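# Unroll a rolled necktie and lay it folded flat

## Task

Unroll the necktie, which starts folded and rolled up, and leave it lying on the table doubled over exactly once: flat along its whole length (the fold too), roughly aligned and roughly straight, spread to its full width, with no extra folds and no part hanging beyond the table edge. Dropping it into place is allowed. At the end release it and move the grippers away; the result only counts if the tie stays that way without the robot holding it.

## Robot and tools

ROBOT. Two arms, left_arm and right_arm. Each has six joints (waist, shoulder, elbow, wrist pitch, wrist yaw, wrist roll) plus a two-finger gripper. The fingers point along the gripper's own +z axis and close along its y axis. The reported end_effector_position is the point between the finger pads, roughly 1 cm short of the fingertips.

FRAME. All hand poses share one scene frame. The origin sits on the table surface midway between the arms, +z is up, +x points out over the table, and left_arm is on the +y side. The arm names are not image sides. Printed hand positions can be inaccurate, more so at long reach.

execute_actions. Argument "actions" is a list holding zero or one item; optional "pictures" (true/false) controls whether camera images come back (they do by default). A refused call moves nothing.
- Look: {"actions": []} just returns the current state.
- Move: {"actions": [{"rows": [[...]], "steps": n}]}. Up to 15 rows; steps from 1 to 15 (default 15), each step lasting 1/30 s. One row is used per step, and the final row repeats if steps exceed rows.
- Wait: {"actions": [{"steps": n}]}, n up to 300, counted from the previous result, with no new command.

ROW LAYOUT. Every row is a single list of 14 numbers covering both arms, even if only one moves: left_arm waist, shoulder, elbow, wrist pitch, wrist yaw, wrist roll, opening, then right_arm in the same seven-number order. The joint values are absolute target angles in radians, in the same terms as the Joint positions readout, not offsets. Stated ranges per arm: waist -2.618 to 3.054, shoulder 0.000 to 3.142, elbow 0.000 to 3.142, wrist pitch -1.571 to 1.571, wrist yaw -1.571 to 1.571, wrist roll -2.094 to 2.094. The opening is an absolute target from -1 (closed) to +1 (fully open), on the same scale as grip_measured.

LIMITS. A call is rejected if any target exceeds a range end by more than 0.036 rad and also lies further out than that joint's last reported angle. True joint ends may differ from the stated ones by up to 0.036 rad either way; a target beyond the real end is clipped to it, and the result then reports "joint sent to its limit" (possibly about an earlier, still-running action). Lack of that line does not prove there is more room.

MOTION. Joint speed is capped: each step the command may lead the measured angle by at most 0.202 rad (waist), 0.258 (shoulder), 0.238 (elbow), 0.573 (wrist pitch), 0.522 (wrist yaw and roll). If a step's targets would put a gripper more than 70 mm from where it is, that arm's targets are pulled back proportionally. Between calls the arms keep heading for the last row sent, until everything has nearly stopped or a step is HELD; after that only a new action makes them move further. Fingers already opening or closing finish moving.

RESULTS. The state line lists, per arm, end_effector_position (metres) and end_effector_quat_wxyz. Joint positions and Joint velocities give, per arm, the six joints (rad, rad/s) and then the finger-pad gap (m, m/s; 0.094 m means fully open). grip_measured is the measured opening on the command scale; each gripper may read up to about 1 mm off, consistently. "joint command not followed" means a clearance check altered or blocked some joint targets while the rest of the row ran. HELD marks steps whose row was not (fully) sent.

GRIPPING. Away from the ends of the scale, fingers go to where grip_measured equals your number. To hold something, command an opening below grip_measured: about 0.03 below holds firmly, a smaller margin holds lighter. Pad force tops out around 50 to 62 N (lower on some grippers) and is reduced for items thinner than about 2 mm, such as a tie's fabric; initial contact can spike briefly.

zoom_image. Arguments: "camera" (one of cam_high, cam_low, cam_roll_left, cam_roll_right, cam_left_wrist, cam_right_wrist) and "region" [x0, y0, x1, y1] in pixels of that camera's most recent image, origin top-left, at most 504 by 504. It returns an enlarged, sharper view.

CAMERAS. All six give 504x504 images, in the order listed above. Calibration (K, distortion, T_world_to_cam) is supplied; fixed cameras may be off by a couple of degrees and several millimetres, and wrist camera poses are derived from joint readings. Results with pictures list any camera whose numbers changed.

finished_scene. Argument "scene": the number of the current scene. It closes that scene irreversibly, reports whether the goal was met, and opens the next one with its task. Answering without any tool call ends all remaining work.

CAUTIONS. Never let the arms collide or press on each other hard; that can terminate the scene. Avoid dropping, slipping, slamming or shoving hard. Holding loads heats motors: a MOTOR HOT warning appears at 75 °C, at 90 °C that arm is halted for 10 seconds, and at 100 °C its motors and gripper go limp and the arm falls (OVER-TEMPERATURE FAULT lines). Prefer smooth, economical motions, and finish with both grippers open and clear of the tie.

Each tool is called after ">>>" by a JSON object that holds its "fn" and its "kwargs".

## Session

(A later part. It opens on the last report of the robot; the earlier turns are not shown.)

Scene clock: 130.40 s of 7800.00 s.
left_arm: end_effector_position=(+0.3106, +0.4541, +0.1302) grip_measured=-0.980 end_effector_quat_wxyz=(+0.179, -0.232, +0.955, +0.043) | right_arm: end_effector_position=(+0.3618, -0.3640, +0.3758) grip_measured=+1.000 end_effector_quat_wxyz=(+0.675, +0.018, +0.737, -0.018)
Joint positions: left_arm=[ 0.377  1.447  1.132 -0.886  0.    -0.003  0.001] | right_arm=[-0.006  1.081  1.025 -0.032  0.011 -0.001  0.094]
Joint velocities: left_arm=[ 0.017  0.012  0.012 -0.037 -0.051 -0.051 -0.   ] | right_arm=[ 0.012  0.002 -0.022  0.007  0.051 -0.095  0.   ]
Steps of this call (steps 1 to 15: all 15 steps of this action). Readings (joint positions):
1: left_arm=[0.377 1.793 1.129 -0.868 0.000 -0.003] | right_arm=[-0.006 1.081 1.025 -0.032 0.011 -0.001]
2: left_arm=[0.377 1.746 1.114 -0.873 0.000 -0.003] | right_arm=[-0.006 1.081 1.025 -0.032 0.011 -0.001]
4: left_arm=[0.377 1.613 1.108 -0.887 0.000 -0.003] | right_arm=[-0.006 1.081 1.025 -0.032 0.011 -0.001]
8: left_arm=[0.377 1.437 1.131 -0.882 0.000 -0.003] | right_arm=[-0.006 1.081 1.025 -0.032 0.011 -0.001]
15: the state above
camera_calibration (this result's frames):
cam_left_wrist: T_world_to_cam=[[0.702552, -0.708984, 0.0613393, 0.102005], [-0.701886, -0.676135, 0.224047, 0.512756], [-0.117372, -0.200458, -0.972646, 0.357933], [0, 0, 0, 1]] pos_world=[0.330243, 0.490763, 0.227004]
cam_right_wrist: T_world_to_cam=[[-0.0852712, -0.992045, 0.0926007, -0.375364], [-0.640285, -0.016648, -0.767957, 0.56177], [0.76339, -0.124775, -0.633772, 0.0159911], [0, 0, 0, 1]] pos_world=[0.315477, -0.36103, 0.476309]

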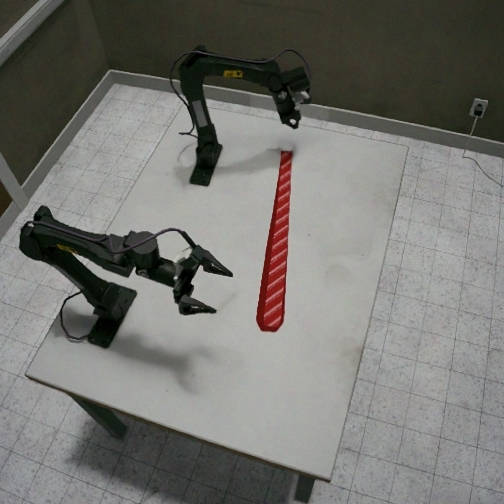

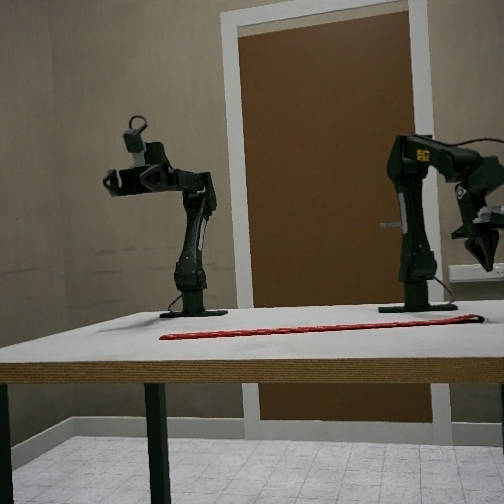

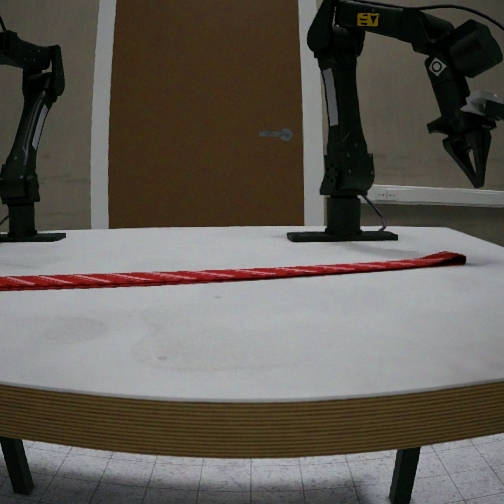

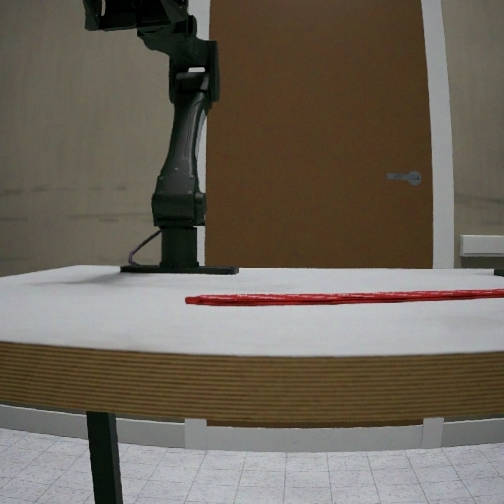

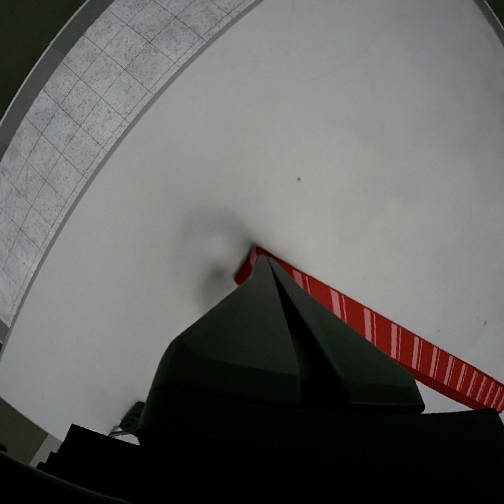

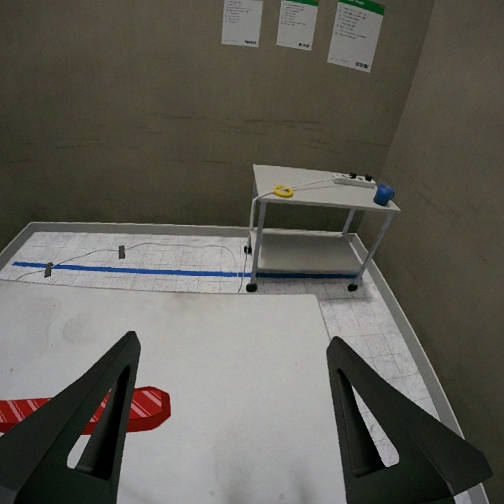

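>>> {"fn": "execute_actions", "kwargs": {"actions": [{"rows":[[0.32,1.6,1.14,-0.89,0,0,-1,0,1.059,1.053,0,0,0,1],[0.32,1.6,1.14,-0.89,0,0,-1,0,1.059,1.053,0,0,0,1],[0.32,1.6,1.14,-0.89,0,0,-1,0,1.059,1.053,0,0,0,1],[0.32,1.66,1.14,-0.89,0,0,-1,0,1.059,1.053,0,0,0,1],[0.32,1.66,1.14,-0.89,0,0,-1,0,1.059,1.053,0,0,0,1],[0.32,1.66,1.14,-0.89,0,0,-1,0,1.059,1.053,0,0,0,1],[0.32,1.72,1.14,-0.89,0,0,-1,0,1.059,1.053,0,0,0,1],[0.32,1.77,1.14,-0.89,0,0,-1,0,1.059,1.053,0,0,0,1],[0.32,1.82,1.14,-0.89,0,0,-1,0,1.059,1.053,0,0,0,1],[0.32,1.86,1.14,-0.89,0,0,-1,0,1.059,1.053,0,0,0,1]],"steps":15}]}}

>>> {"fn": "execute_actions", "kwargs": {"actions": [{"rows":[[0.32,1.5,1.14,-0.89,0,0,-1,0,1.059,1.053,0,0,0,1]],"steps":12}]}}

>>> {"fn": "zoom_image", "kwargs": {"camera": "cam_roll_left", "region": [380, 220, 504, 300]}}

Scene clock: 145.50 s of 7800.00 s.
left_arm: end_effector_position=(+0.3113, +0.4348, +0.0181) grip_measured=-0.980 end_effector_quat_wxyz=(+0.007, -0.209, +0.978, +0.002) | right_arm: end_effector_position=(+0.3618, -0.3640, +0.3758) grip_measured=+1.000 end_effector_quat_wxyz=(+0.675, +0.018, +0.737, -0.018)
Joint positions: left_arm=[ 0.323  1.835  1.157 -0.878 -0.    -0.003  0.001] | right_arm=[-0.006  1.081  1.025 -0.032  0.011 -0.001  0.094]
Joint velocities: left_arm=[ 0.002 -0.012 -0.007  0.183 -0.022  0.081 -0.   ] | right_arm=[-0.007  0.017 -0.002 -0.051  0.051 -0.051  0.   ]
Steps of this call (steps 1 to 15: the robot went on to your last target; steps 16 to 110: nothing new was sent; then 10.93 s passed at rest; steps 111 to 125: all 15 steps of this action). Readings (joint positions):
111: left_arm=[0.371 1.462 1.135 -0.890 -0.002 -0.003] | right_arm=[-0.006 1.081 1.025 -0.032 0.011 -0.001]
112: left_arm=[0.359 1.492 1.139 -0.887 -0.003 -0.003] | right_arm=[-0.006 1.081 1.025 -0.032 0.011 -0.001]
114: left_arm=[0.334 1.571 1.140 -0.883 -0.002 -0.003] | right_arm=[-0.006 1.081 1.025 -0.032 0.011 -0.001]
118: left_arm=[0.323 1.705 1.137 -0.885 -0.002 -0.003] | right_arm=[-0.006 1.081 1.025 -0.032 0.011 -0.001]
125: the state above
camera_calibration (this result's frames):
cam_left_wrist: T_world_to_cam=[[0.664757, -0.745493, -0.0483445, 0.124384], [-0.613251, -0.581504, 0.53458, 0.451036], [-0.426638, -0.325719, -0.843734, 0.393503], [0, 0, 0, 1]] pos_world=[0.361797, 0.483178, 0.0969105]
cam_right_wrist: T_world_to_cam=[[-0.0852712, -0.992045, 0.0926007, -0.375364], [-0.640285, -0.016648, -0.767957, 0.56177], [0.76339, -0.124775, -0.633772, 0.0159911], [0, 0, 0, 1]] pos_world=[0.315477, -0.36103, 0.476309]

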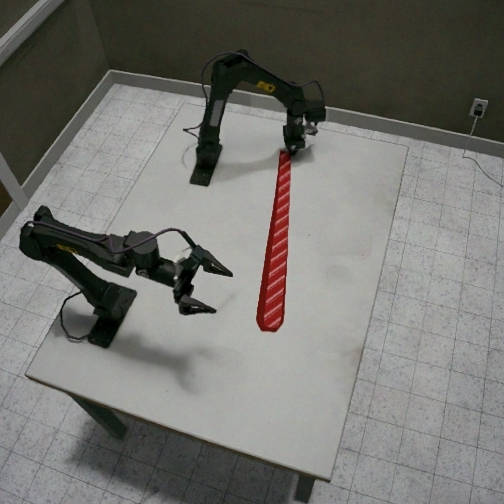

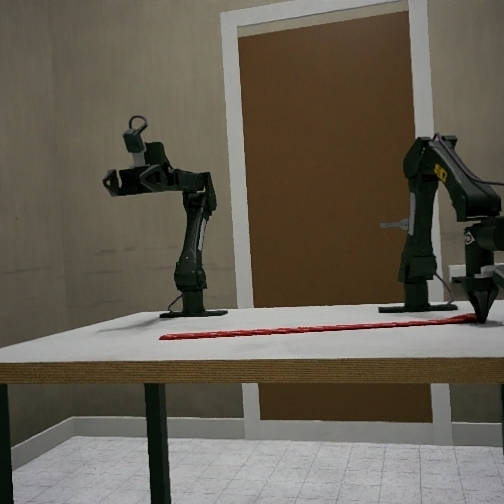

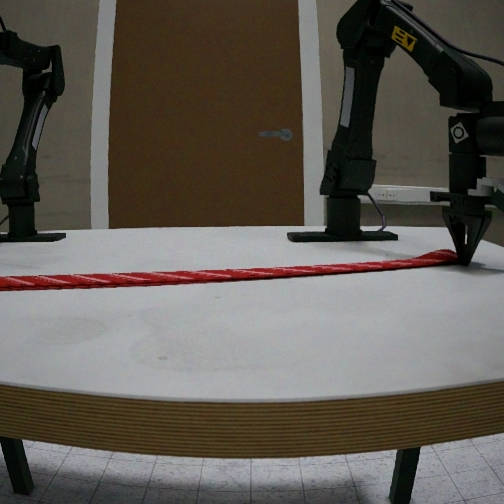

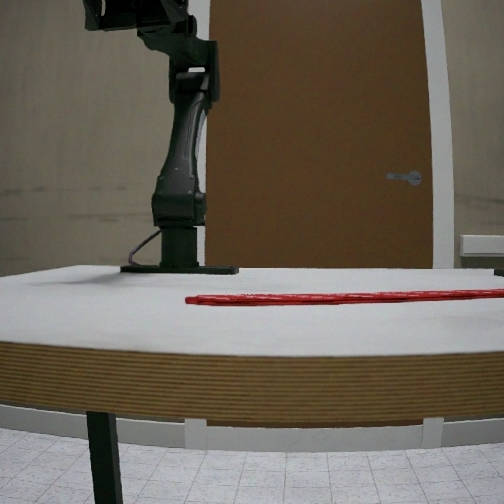

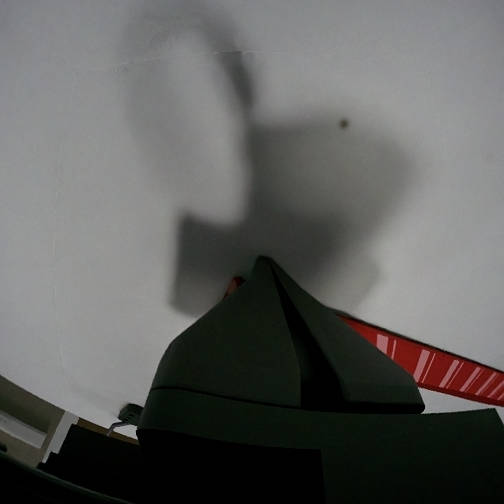

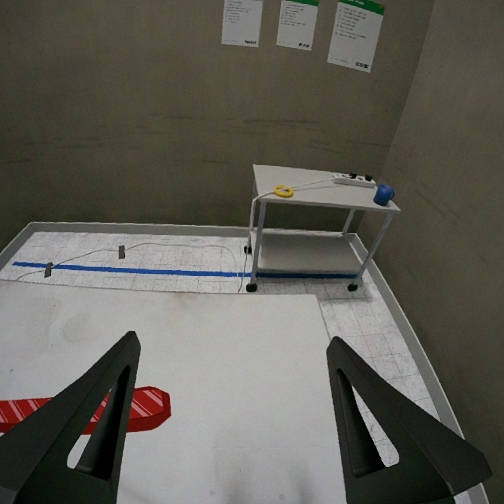

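Scene clock: 145.90 s of 7800.00 s.
left_arm: end_effector_position=(+0.3207, +0.4390, +0.1184) grip_measured=-0.980 end_effector_quat_wxyz=(+0.162, -0.206, +0.964, +0.034) | right_arm: end_effector_position=(+0.3618, -0.3640, +0.3758) grip_measured=+1.000 end_effector_quat_wxyz=(+0.675, +0.018, +0.737, -0.018)
Joint positions: left_arm=[ 0.323  1.494  1.141 -0.885 -0.    -0.003  0.001] | right_arm=[-0.006  1.081  1.025 -0.032  0.011 -0.001  0.094]
Joint velocities: left_arm=[ 0.007  0.061 -0.002  0.022 -0.095  0.007 -0.001] | right_arm=[-0.007 -0.007 -0.007 -0.081  0.037 -0.051  0.   ]
Steps of this call (steps 1 to 12: all 12 steps of this action). Readings (joint positions):
1: left_arm=[0.323 1.809 1.149 -0.866 -0.000 -0.003] | right_arm=[-0.006 1.081 1.025 -0.032 0.011 -0.001]
2: left_arm=[0.323 1.761 1.131 -0.870 -0.000 -0.003] | right_arm=[-0.006 1.081 1.025 -0.032 0.011 -0.001]
4: left_arm=[0.323 1.631 1.121 -0.888 -0.000 -0.003] | right_arm=[-0.006 1.081 1.025 -0.032 0.011 -0.001]
8: left_arm=[0.323 1.485 1.141 -0.883 -0.000 -0.003] | right_arm=[-0.006 1.081 1.025 -0.032 0.011 -0.001]
12: the state above
camera_calibration (this result's frames):
cam_left_wrist: T_world_to_cam=[[0.664638, -0.745546, 0.0491603, 0.11461], [-0.729286, -0.63302, 0.25967, 0.497978], [-0.162476, -0.208438, -0.964445, 0.361629], [0, 0, 0, 1]] pos_world=[0.34575, 0.476054, 0.213828]
cam_right_wrist: T_world_to_cam=[[-0.0852712, -0.992045, 0.0926007, -0.375364], [-0.640285, -0.016648, -0.767957, 0.56177], [0.76339, -0.124775, -0.633772, 0.0159911], [0, 0, 0, 1]] pos_world=[0.315477, -0.36103, 0.476309]

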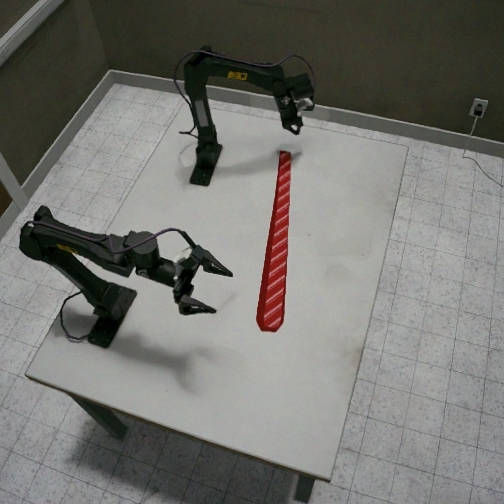

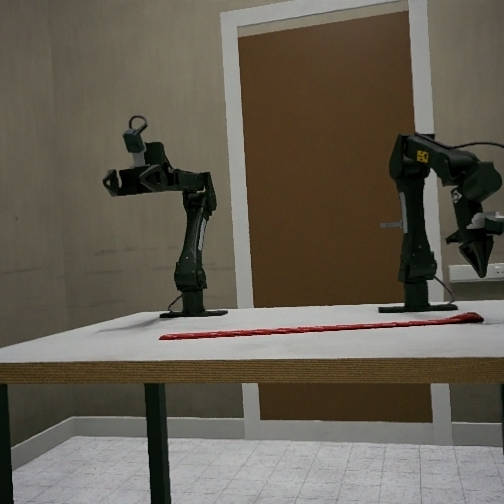

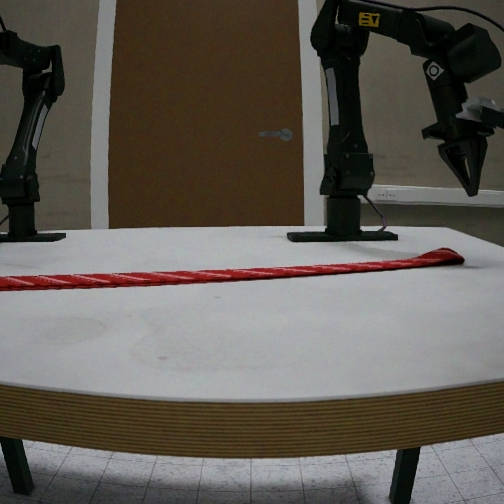

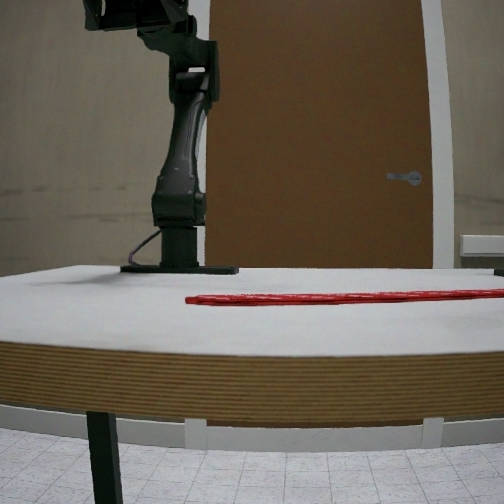

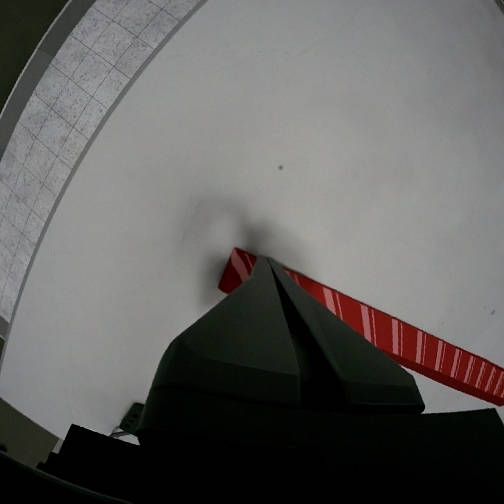

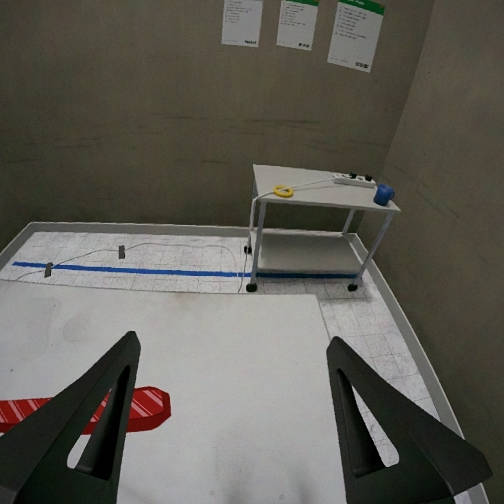

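Region (380, 220, 504, 300) of cam_roll_left's 504x504 image, scaled by 4.065, with more detail than that image has; it fills the top 325 rows of this view, and the rest is white.

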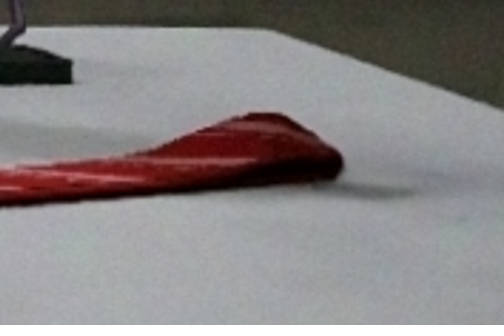

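>>> {"fn": "execute_actions", "kwargs": {"actions": [{"rows":[[0.25,1.58,1.09,-0.88,0,0,-1,0,1.059,1.053,0,0,0,1],[0.25,1.58,1.09,-0.88,0,0,-1,0,1.059,1.053,0,0,0,1],[0.25,1.58,1.09,-0.88,0,0,-1,0,1.059,1.053,0,0,0,1],[0.25,1.64,1.09,-0.88,0,0,-1,0,1.059,1.053,0,0,0,1],[0.25,1.64,1.09,-0.88,0,0,-1,0,1.059,1.053,0,0,0,1],[0.25,1.7,1.09,-0.88,0,0,-1,0,1.059,1.053,0,0,0,1],[0.25,1.75,1.09,-0.88,0,0,-1,0,1.059,1.053,0,0,0,1],[0.25,1.78,1.09,-0.88,0,0,-1,0,1.059,1.053,0,0,0,1],[0.25,1.78,1.09,-0.88,0,0,-1,0,1.059,1.053,0,0,0,1],[0.28,1.78,1.09,-0.88,0,0,-1,0,1.059,1.053,0,0,0,1],[0.3,1.78,1.09,-0.88,0,0,-1,0,1.059,1.053,0,0,0,1],[0.32,1.78,1.09,-0.88,0,0,-1,0,1.059,1.053,0,0,0,1],[0.34,1.78,1.09,-0.88,0,0,-1,0,1.059,1.053,0,0,0,1],[0.36,1.78,1.09,-0.88,0,0,-1,0,1.059,1.053,0,0,0,1],[0.38,1.78,1.09,-0.88,0,0,-1,0,1.059,1.053,0,0,0,1]],"steps":15}], "pictures": false}}

>>> {"fn": "execute_actions", "kwargs": {"actions": [{"rows":[[0.38,1.8,1.09,-0.88,0,0,-1,0,1.059,1.053,0,0,0,1]],"steps":10}]}}

>>> {"fn": "execute_actions", "kwargs": {"actions": [{"rows":[[0.38,1.45,1.09,-0.88,0,0,-1,0,1.059,1.053,0,0,0,1]],"steps":12}]}}

>>> {"fn": "zoom_image", "kwargs": {"camera": "cam_roll_left", "region": [380, 220, 504, 300]}}

Scene clock: 159.73 s of 7800.00 s.
left_arm: end_effector_position=(+0.3004, +0.4308, +0.0231) grip_measured=-0.980 end_effector_quat_wxyz=(+0.014, -0.213, +0.977, -0.002) | right_arm: end_effector_position=(+0.3618, -0.3640, +0.3758) grip_measured=+1.000 end_effector_quat_wxyz=(+0.675, +0.018, +0.737, -0.018)
Joint positions: left_arm=[ 0.331  1.776  1.104 -0.871  0.01  -0.003  0.001] | right_arm=[-0.006  1.081  1.025 -0.032  0.011 -0.001  0.094]
Joint velocities: left_arm=[ 0.613 -0.007  0.017 -0.066 -0.007 -0.037 -0.   ] | right_arm=[-0.002 -0.017 -0.007 -0.051 -0.022 -0.007  0.   ]
Steps of this call (steps 1 to 15: the robot went on to your last target; steps 16 to 110: nothing new was sent; then 9.67 s passed at rest; steps 111 to 125: all 15 steps of this action). Readings (joint positions):
111: left_arm=[0.315 1.504 1.137 -0.884 -0.004 -0.003] | right_arm=[-0.006 1.081 1.025 -0.032 0.011 -0.001]
112: left_arm=[0.300 1.517 1.132 -0.880 -0.005 -0.003] | right_arm=[-0.006 1.081 1.025 -0.032 0.011 -0.001]
114: left_arm=[0.266 1.561 1.115 -0.879 -0.004 -0.003] | right_arm=[-0.006 1.081 1.025 -0.032 0.011 -0.001]
118: left_arm=[0.250 1.705 1.103 -0.880 -0.001 -0.003] | right_arm=[-0.006 1.081 1.025 -0.032 0.011 -0.001]
125: the state above

Scene clock: 160.07 s of 7800.00 s.
left_arm: end_effector_position=(+0.2934, +0.4434, +0.0223) grip_measured=-0.980 end_effector_quat_wxyz=(+0.012, -0.236, +0.972, -0.003) | right_arm: end_effector_position=(+0.3618, -0.3640, +0.3758) grip_measured=+1.000 end_effector_quat_wxyz=(+0.675, +0.018, +0.737, -0.018)
Joint positions: left_arm=[ 0.378  1.779  1.104 -0.874  0.012 -0.003  0.001] | right_arm=[-0.006  1.081  1.025 -0.032  0.011 -0.001  0.094]
Joint velocities: left_arm=[-0.002 -0.002 -0.012 -0.037 -0.066  0.007  0.   ] | right_arm=[-0.017  0.002  0.002 -0.081  0.037 -0.022  0.   ]
Steps of this call (steps 1 to 10: all 10 steps of this action). Readings (joint positions):
1: left_arm=[0.351 1.777 1.104 -0.872 0.010 -0.003] | right_arm=[-0.006 1.081 1.025 -0.032 0.011 -0.001]
2: left_arm=[0.367 1.778 1.104 -0.872 0.010 -0.003] | right_arm=[-0.006 1.081 1.025 -0.032 0.011 -0.001]
4: left_arm=[0.378 1.779 1.104 -0.874 0.011 -0.003] | right_arm=[-0.006 1.081 1.025 -0.032 0.011 -0.001]
8: left_arm=[0.378 1.779 1.104 -0.874 0.012 -0.003] | right_arm=[-0.006 1.081 1.025 -0.032 0.011 -0.001]
10: the state above
camera_calibration (this result's frames):
cam_left_wrist: T_world_to_cam=[[0.705563, -0.707788, -0.034884, 0.113859], [-0.586381, -0.610762, 0.532096, 0.447908], [-0.397917, -0.354972, -0.845965, 0.396837], [0, 0, 0, 1]] pos_world=[0.340219, 0.49502, 0.101351]
cam_right_wrist: T_world_to_cam=[[-0.0852712, -0.992045, 0.0926007, -0.375364], [-0.640285, -0.016648, -0.767957, 0.56177], [0.76339, -0.124775, -0.633772, 0.0159911], [0, 0, 0, 1]] pos_world=[0.315477, -0.36103, 0.476309]

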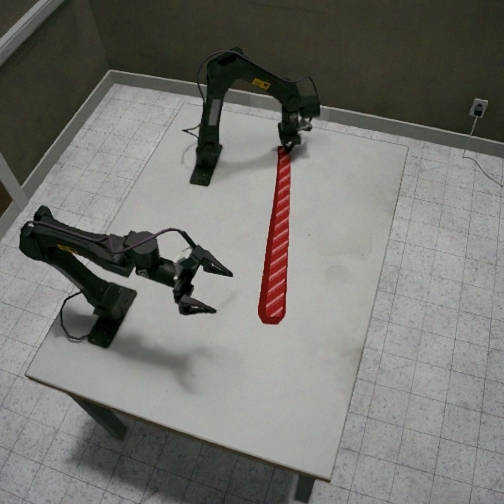

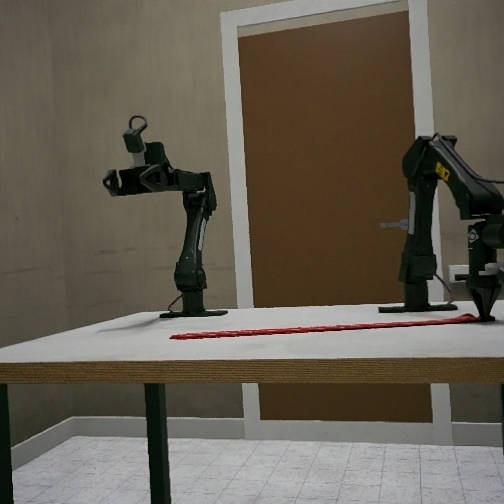

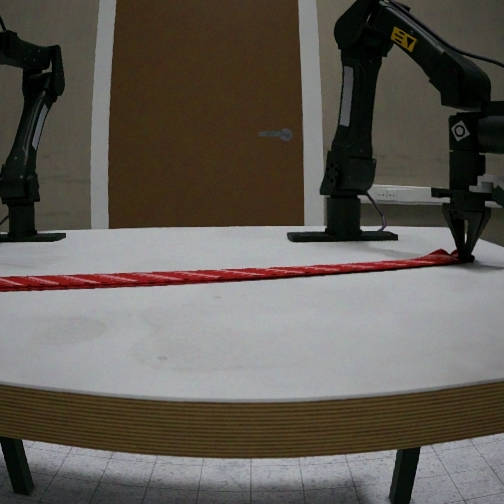

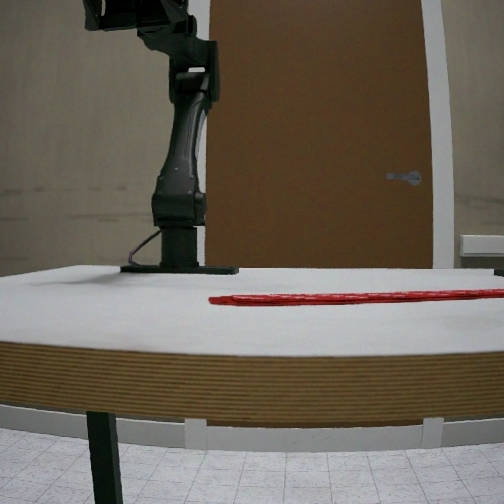

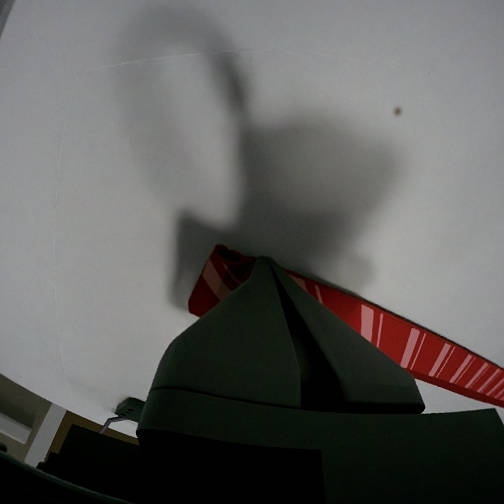

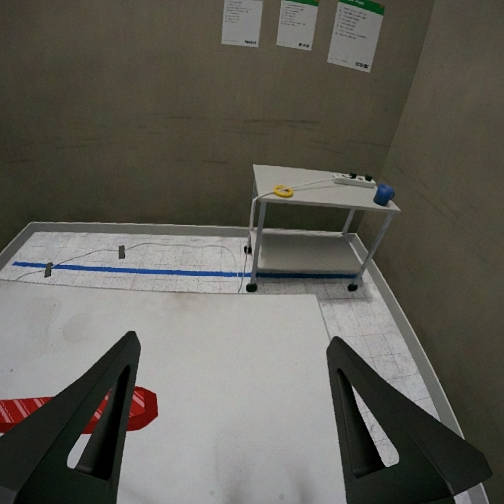

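Scene clock: 160.47 s of 7800.00 s.
left_arm: end_effector_position=(+0.3039, +0.4491, +0.1178) grip_measured=-0.980 end_effector_quat_wxyz=(+0.166, -0.232, +0.958, +0.035) | right_arm: end_effector_position=(+0.3618, -0.3640, +0.3758) grip_measured=+1.000 end_effector_quat_wxyz=(+0.675, +0.018, +0.737, -0.018)
Joint positions: left_arm=[ 0.378  1.445  1.091 -0.876  0.01  -0.003  0.001] | right_arm=[-0.006  1.081  1.025 -0.032  0.011 -0.001  0.094]
Joint velocities: left_arm=[-0.012  0.051 -0.002 -0.022 -0.037 -0.022 -0.001] | right_arm=[ 0.017  0.012 -0.002 -0.037 -0.037  0.022  0.   ]
Steps of this call (steps 1 to 12: all 12 steps of this action). Readings (joint positions):
1: left_arm=[0.378 1.751 1.096 -0.867 0.012 -0.003] | right_arm=[-0.006 1.081 1.025 -0.032 0.011 -0.001]
2: left_arm=[0.378 1.699 1.079 -0.869 0.011 -0.003] | right_arm=[-0.006 1.081 1.025 -0.032 0.011 -0.001]
4: left_arm=[0.378 1.562 1.072 -0.882 0.011 -0.003] | right_arm=[-0.006 1.081 1.025 -0.032 0.011 -0.001]
8: left_arm=[0.378 1.433 1.091 -0.873 0.010 -0.003] | right_arm=[-0.006 1.081 1.025 -0.032 0.011 -0.001]
12: the state above
camera_calibration (this result's frames):
cam_left_wrist: T_world_to_cam=[[0.702006, -0.709538, 0.0611842, 0.10437], [-0.69843, -0.669119, 0.25392, 0.499697], [-0.139227, -0.220986, -0.965288, 0.359106], [0, 0, 0, 1]] pos_world=[0.325732, 0.487769, 0.213372]
cam_right_wrist: T_world_to_cam=[[-0.0852712, -0.992045, 0.0926007, -0.375364], [-0.640285, -0.016648, -0.767957, 0.56177], [0.76339, -0.124775, -0.633772, 0.0159911], [0, 0, 0, 1]] pos_world=[0.315477, -0.36103, 0.476309]

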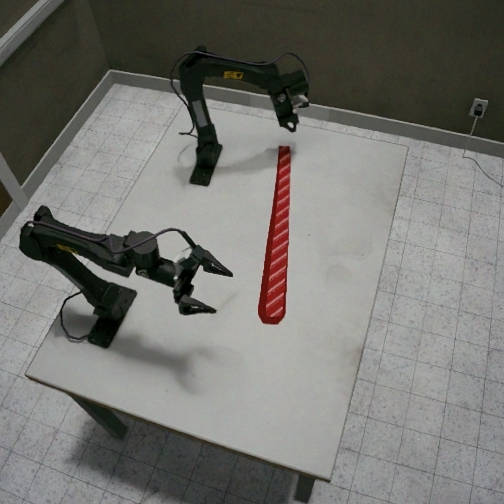

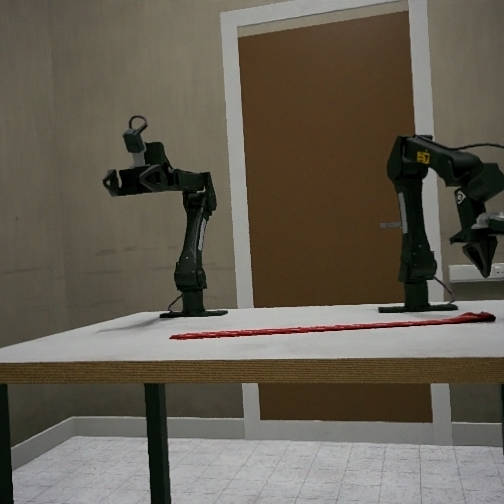

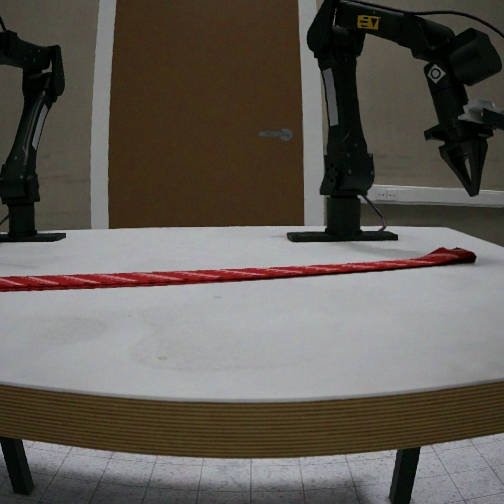

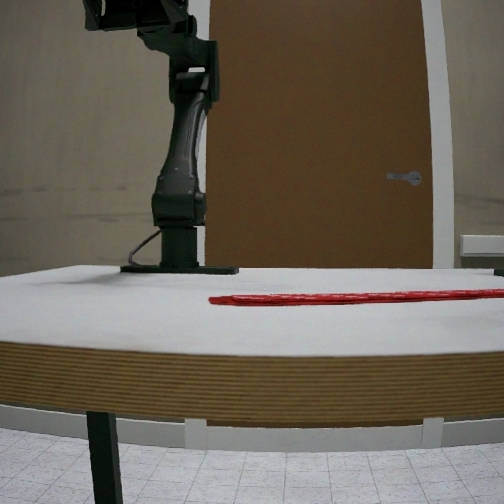

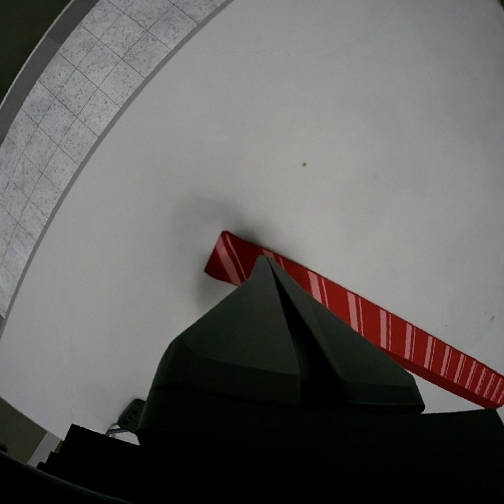

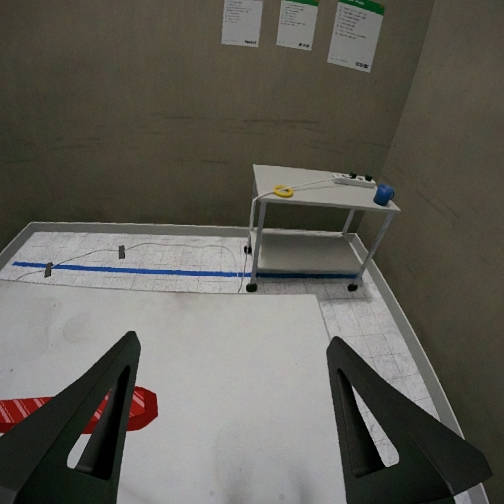

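Region (380, 220, 504, 300) of cam_roll_left's 504x504 image, scaled by 4.065, with more detail than that image has; it fills the top 325 rows of this view, and the rest is white.

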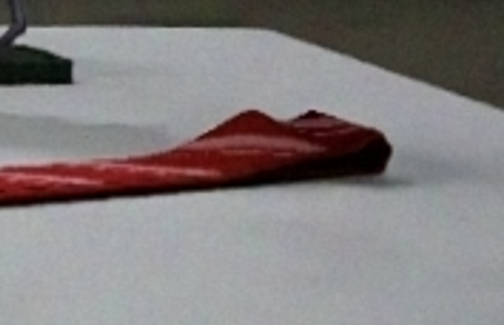

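>>> {"fn": "execute_actions", "kwargs": {"actions": [{"rows":[[0.2,1.45,1.09,-0.88,0,0,-1,0.58,2.2,2.2,-1.2,0,0,-1]],"steps":15}], "pictures": false}}

>>> {"fn": "execute_actions", "kwargs": {"actions": [{"steps":45}]}}

Scene clock: 172.20 s of 7800.00 s.
left_arm: end_effector_position=(+0.3257, +0.3943, +0.1175) grip_measured=-0.980 end_effector_quat_wxyz=(+0.168, -0.142, +0.975, +0.021) | right_arm: end_effector_position=(+0.3943, -0.0939, +0.1452) grip_measured=-0.996 end_effector_quat_wxyz=(+0.191, -0.261, +0.945, +0.049)
Joint positions: left_arm=[ 0.192  1.446  1.091 -0.876  0.007 -0.003  0.001] | right_arm=[ 0.574  2.071  1.926 -1.028  0.007  0.001  0.   ]
Joint velocities: left_arm=[-0.007  0.012 -0.007  0.022  0.037 -0.022 -0.   ] | right_arm=[ 0.593  2.625  2.352 -0.96  -0.168 -0.037  0.   ]
Steps of this call (steps 1 to 15: the robot went on to your last target; steps 16 to 110: nothing new was sent; then 7.57 s passed at rest; steps 111 to 125: all 15 steps of this action). Readings (joint positions):
111: left_arm=[0.357 1.446 1.091 -0.876 -0.004 -0.003] | right_arm=[0.011 1.102 1.057 -0.093 0.021 0.000]
112: left_arm=[0.314 1.446 1.091 -0.876 -0.010 -0.003] | right_arm=[0.047 1.146 1.115 -0.169 0.024 0.001]
114: left_arm=[0.225 1.446 1.091 -0.876 -0.002 -0.003] | right_arm=[0.137 1.262 1.233 -0.304 0.024 0.001]
118: left_arm=[0.191 1.446 1.091 -0.876 0.007 -0.003] | right_arm=[0.313 1.517 1.450 -0.580 0.021 0.001]
125: the state above

Scene clock: 173.70 s of 7800.00 s.
left_arm: end_effector_position=(+0.3257, +0.3943, +0.1175) grip_measured=-0.980 end_effector_quat_wxyz=(+0.168, -0.142, +0.975, +0.021) | right_arm: end_effector_position=(+0.4003, -0.0816, +0.1449) grip_measured=-0.996 end_effector_quat_wxyz=(+0.156, -0.269, +0.949, +0.045)
Joint positions: left_arm=[ 0.192  1.446  1.091 -0.876  0.007 -0.003  0.001] | right_arm=[ 0.586  2.216  2.178 -1.206 -0.001  0.001  0.   ]
Joint velocities: left_arm=[-0.002 -0.007 -0.012 -0.007 -0.095 -0.051 -0.   ] | right_arm=[-0.007  0.002 -0.002  0.022 -0.066  0.037  0.   ]
Steps of this call (steps 1 to 45: the robot went on to your last target). Readings (joint positions):
1: left_arm=[0.192 1.446 1.091 -0.876 0.007 -0.003] | right_arm=[0.590 2.152 2.003 -1.057 0.004 0.001]
2: left_arm=[0.192 1.446 1.091 -0.876 0.007 -0.003] | right_arm=[0.600 2.216 2.062 -1.078 0.001 0.001]
4: left_arm=[0.192 1.446 1.091 -0.876 0.007 -0.003] | right_arm=[0.605 2.277 2.116 -1.111 -0.001 0.001]
8: left_arm=[0.192 1.446 1.091 -0.876 0.007 -0.003] | right_arm=[0.593 2.263 2.150 -1.177 -0.001 0.001]
45: the state above
All arms were judged still, so your last target was given up. Only a new action makes them travel on or press farther. Fingers that are still opening or closing keep moving.
camera_calibration (this result's frames):
cam_left_wrist: T_world_to_cam=[[0.560118, -0.826364, 0.058222, 0.142893], [-0.808798, -0.5303, 0.25422, 0.459557], [-0.179203, -0.189483, -0.965392, 0.35032], [0, 0, 0, 1]] pos_world=[0.35443, 0.428165, 0.213048]
cam_right_wrist: T_world_to_cam=[[0.580345, -0.811554, 0.0676804, -0.318675], [-0.792803, -0.544021, 0.27478, 0.280712], [-0.186179, -0.213124, -0.959122, 0.295627], [0, 0, 0, 1]] pos_world=[0.46253, -0.0429029, 0.227977]

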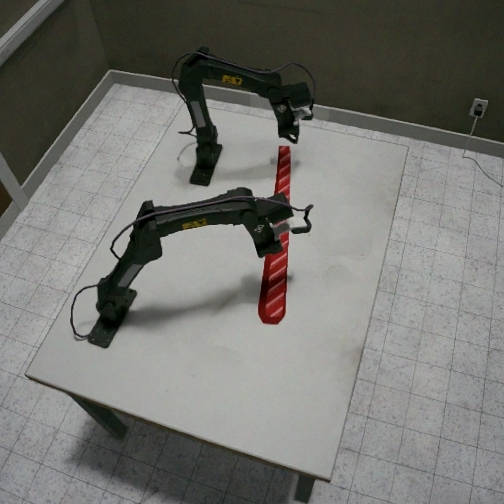

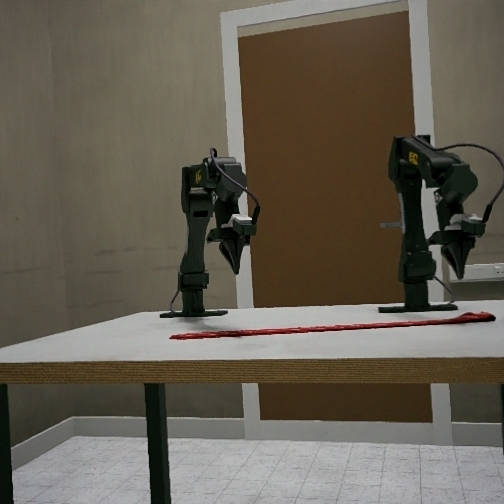

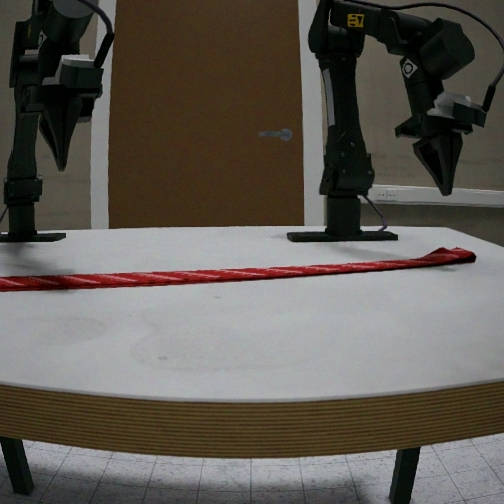

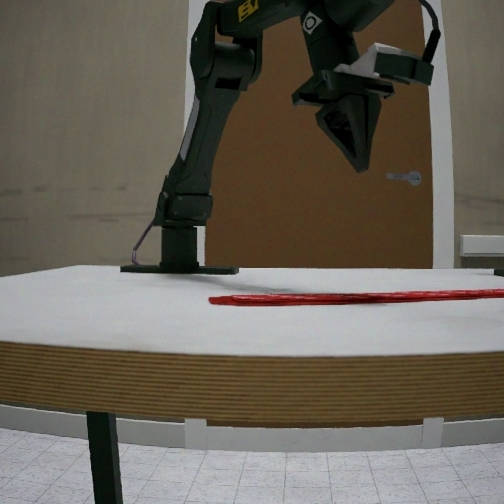

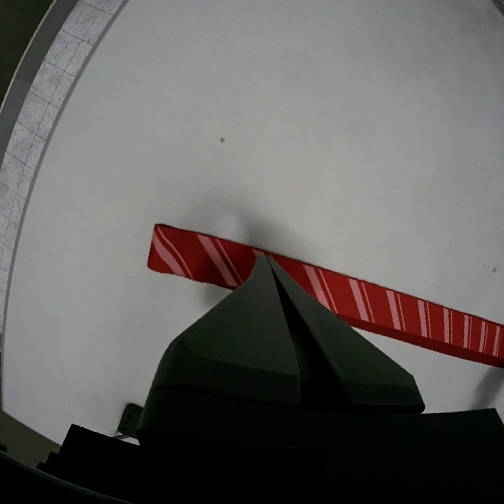

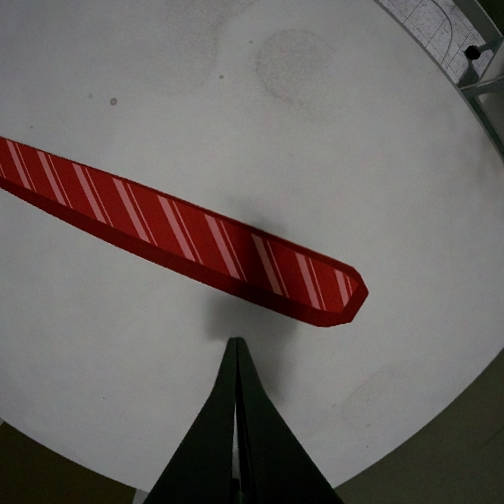

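>>> {"fn": "execute_actions", "kwargs": {"actions": [{"rows":[[0.2,1.45,1.09,-0.88,0,0,-1,0.58,2.3,2.2,-1.18,0,0,-1],[0.2,1.45,1.09,-0.88,0,0,-1,0.58,2.3,2.2,-1.18,0,0,-1],[0.2,1.45,1.09,-0.88,0,0,-1,0.58,2.38,2.2,-1.15,0,0,-1],[0.2,1.45,1.09,-0.88,0,0,-1,0.58,2.38,2.2,-1.15,0,0,-1],[0.2,1.45,1.09,-0.88,0,0,-1,0.58,2.45,2.2,-1.13,0,0,-1]],"steps":15}]}}

Scene clock: 186.37 s of 7800.00 s.
left_arm: end_effector_position=(+0.3257, +0.3943, +0.1175) grip_measured=-0.980 end_effector_quat_wxyz=(+0.168, -0.142, +0.975, +0.021) | right_arm: end_effector_position=(+0.4111, -0.0748, +0.0371) grip_measured=-0.997 end_effector_quat_wxyz=(+0.083, -0.271, +0.959, +0.024)
Joint positions: left_arm=[ 0.192  1.446  1.091 -0.876  0.007 -0.003  0.001] | right_arm=[ 0.586  2.451  2.191 -1.139 -0.002  0.001  0.   ]
Joint velocities: left_arm=[ 0.002 -0.002  0.002  0.007  0.007  0.066  0.   ] | right_arm=[-0.012  0.002 -0.002 -0.037 -0.022  0.051 -0.001]
Steps of this call (steps 1 to 90: nothing new was sent; then 9.17 s passed at rest; steps 91 to 105: all 15 steps of this action). Readings (joint positions):
91: left_arm=[0.192 1.446 1.091 -0.876 0.007 -0.003] | right_arm=[0.586 2.224 2.181 -1.207 -0.001 0.001]
92: left_arm=[0.192 1.446 1.091 -0.876 0.007 -0.003] | right_arm=[0.586 2.236 2.187 -1.203 -0.001 0.001]
94: left_arm=[0.192 1.446 1.091 -0.876 0.007 -0.003] | right_arm=[0.586 2.288 2.196 -1.185 -0.001 0.001]
98: left_arm=[0.192 1.446 1.091 -0.876 0.007 -0.003] | right_arm=[0.586 2.444 2.196 -1.150 -0.001 0.001]
105: the state above
camera_calibration (this result's frames):
cam_left_wrist: T_world_to_cam=[[0.560118, -0.826364, 0.058222, 0.142893], [-0.808798, -0.5303, 0.25422, 0.459557], [-0.179203, -0.189483, -0.965392, 0.35032], [0, 0, 0, 1]] pos_world=[0.35443, 0.428165, 0.213048]
cam_right_wrist: T_world_to_cam=[[0.588645, -0.806479, 0.0555769, -0.314698], [-0.746828, -0.516214, 0.419251, 0.300393], [-0.309427, -0.288296, -0.906168, 0.23874], [0, 0, 0, 1]] pos_world=[0.48346, -0.0299021, 0.107889]

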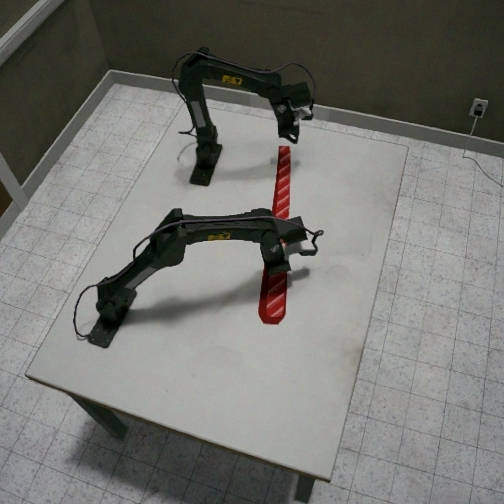

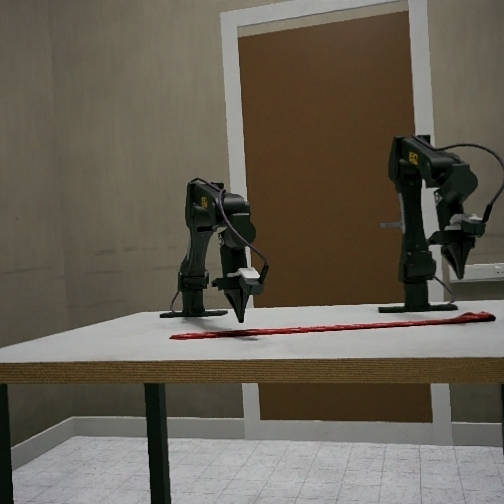

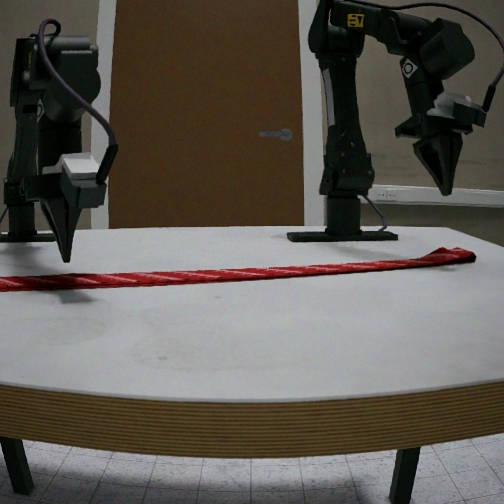

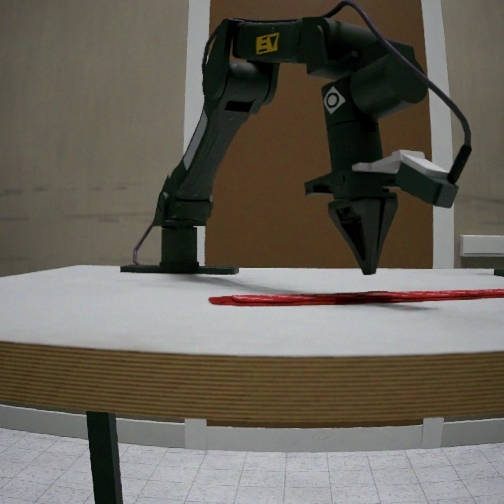

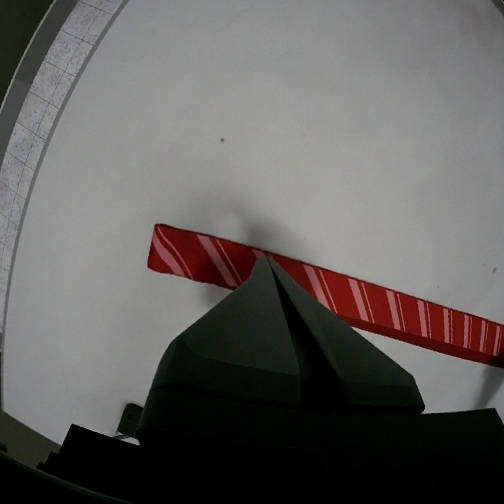

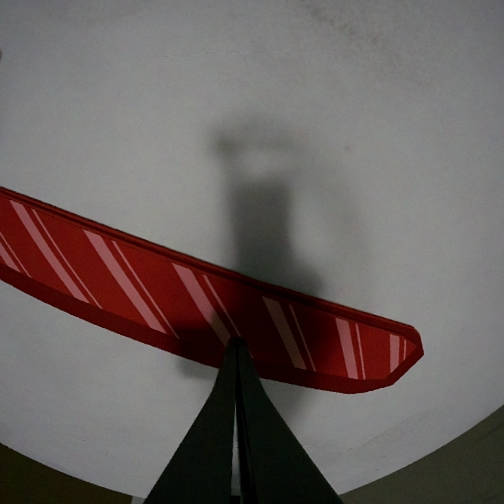

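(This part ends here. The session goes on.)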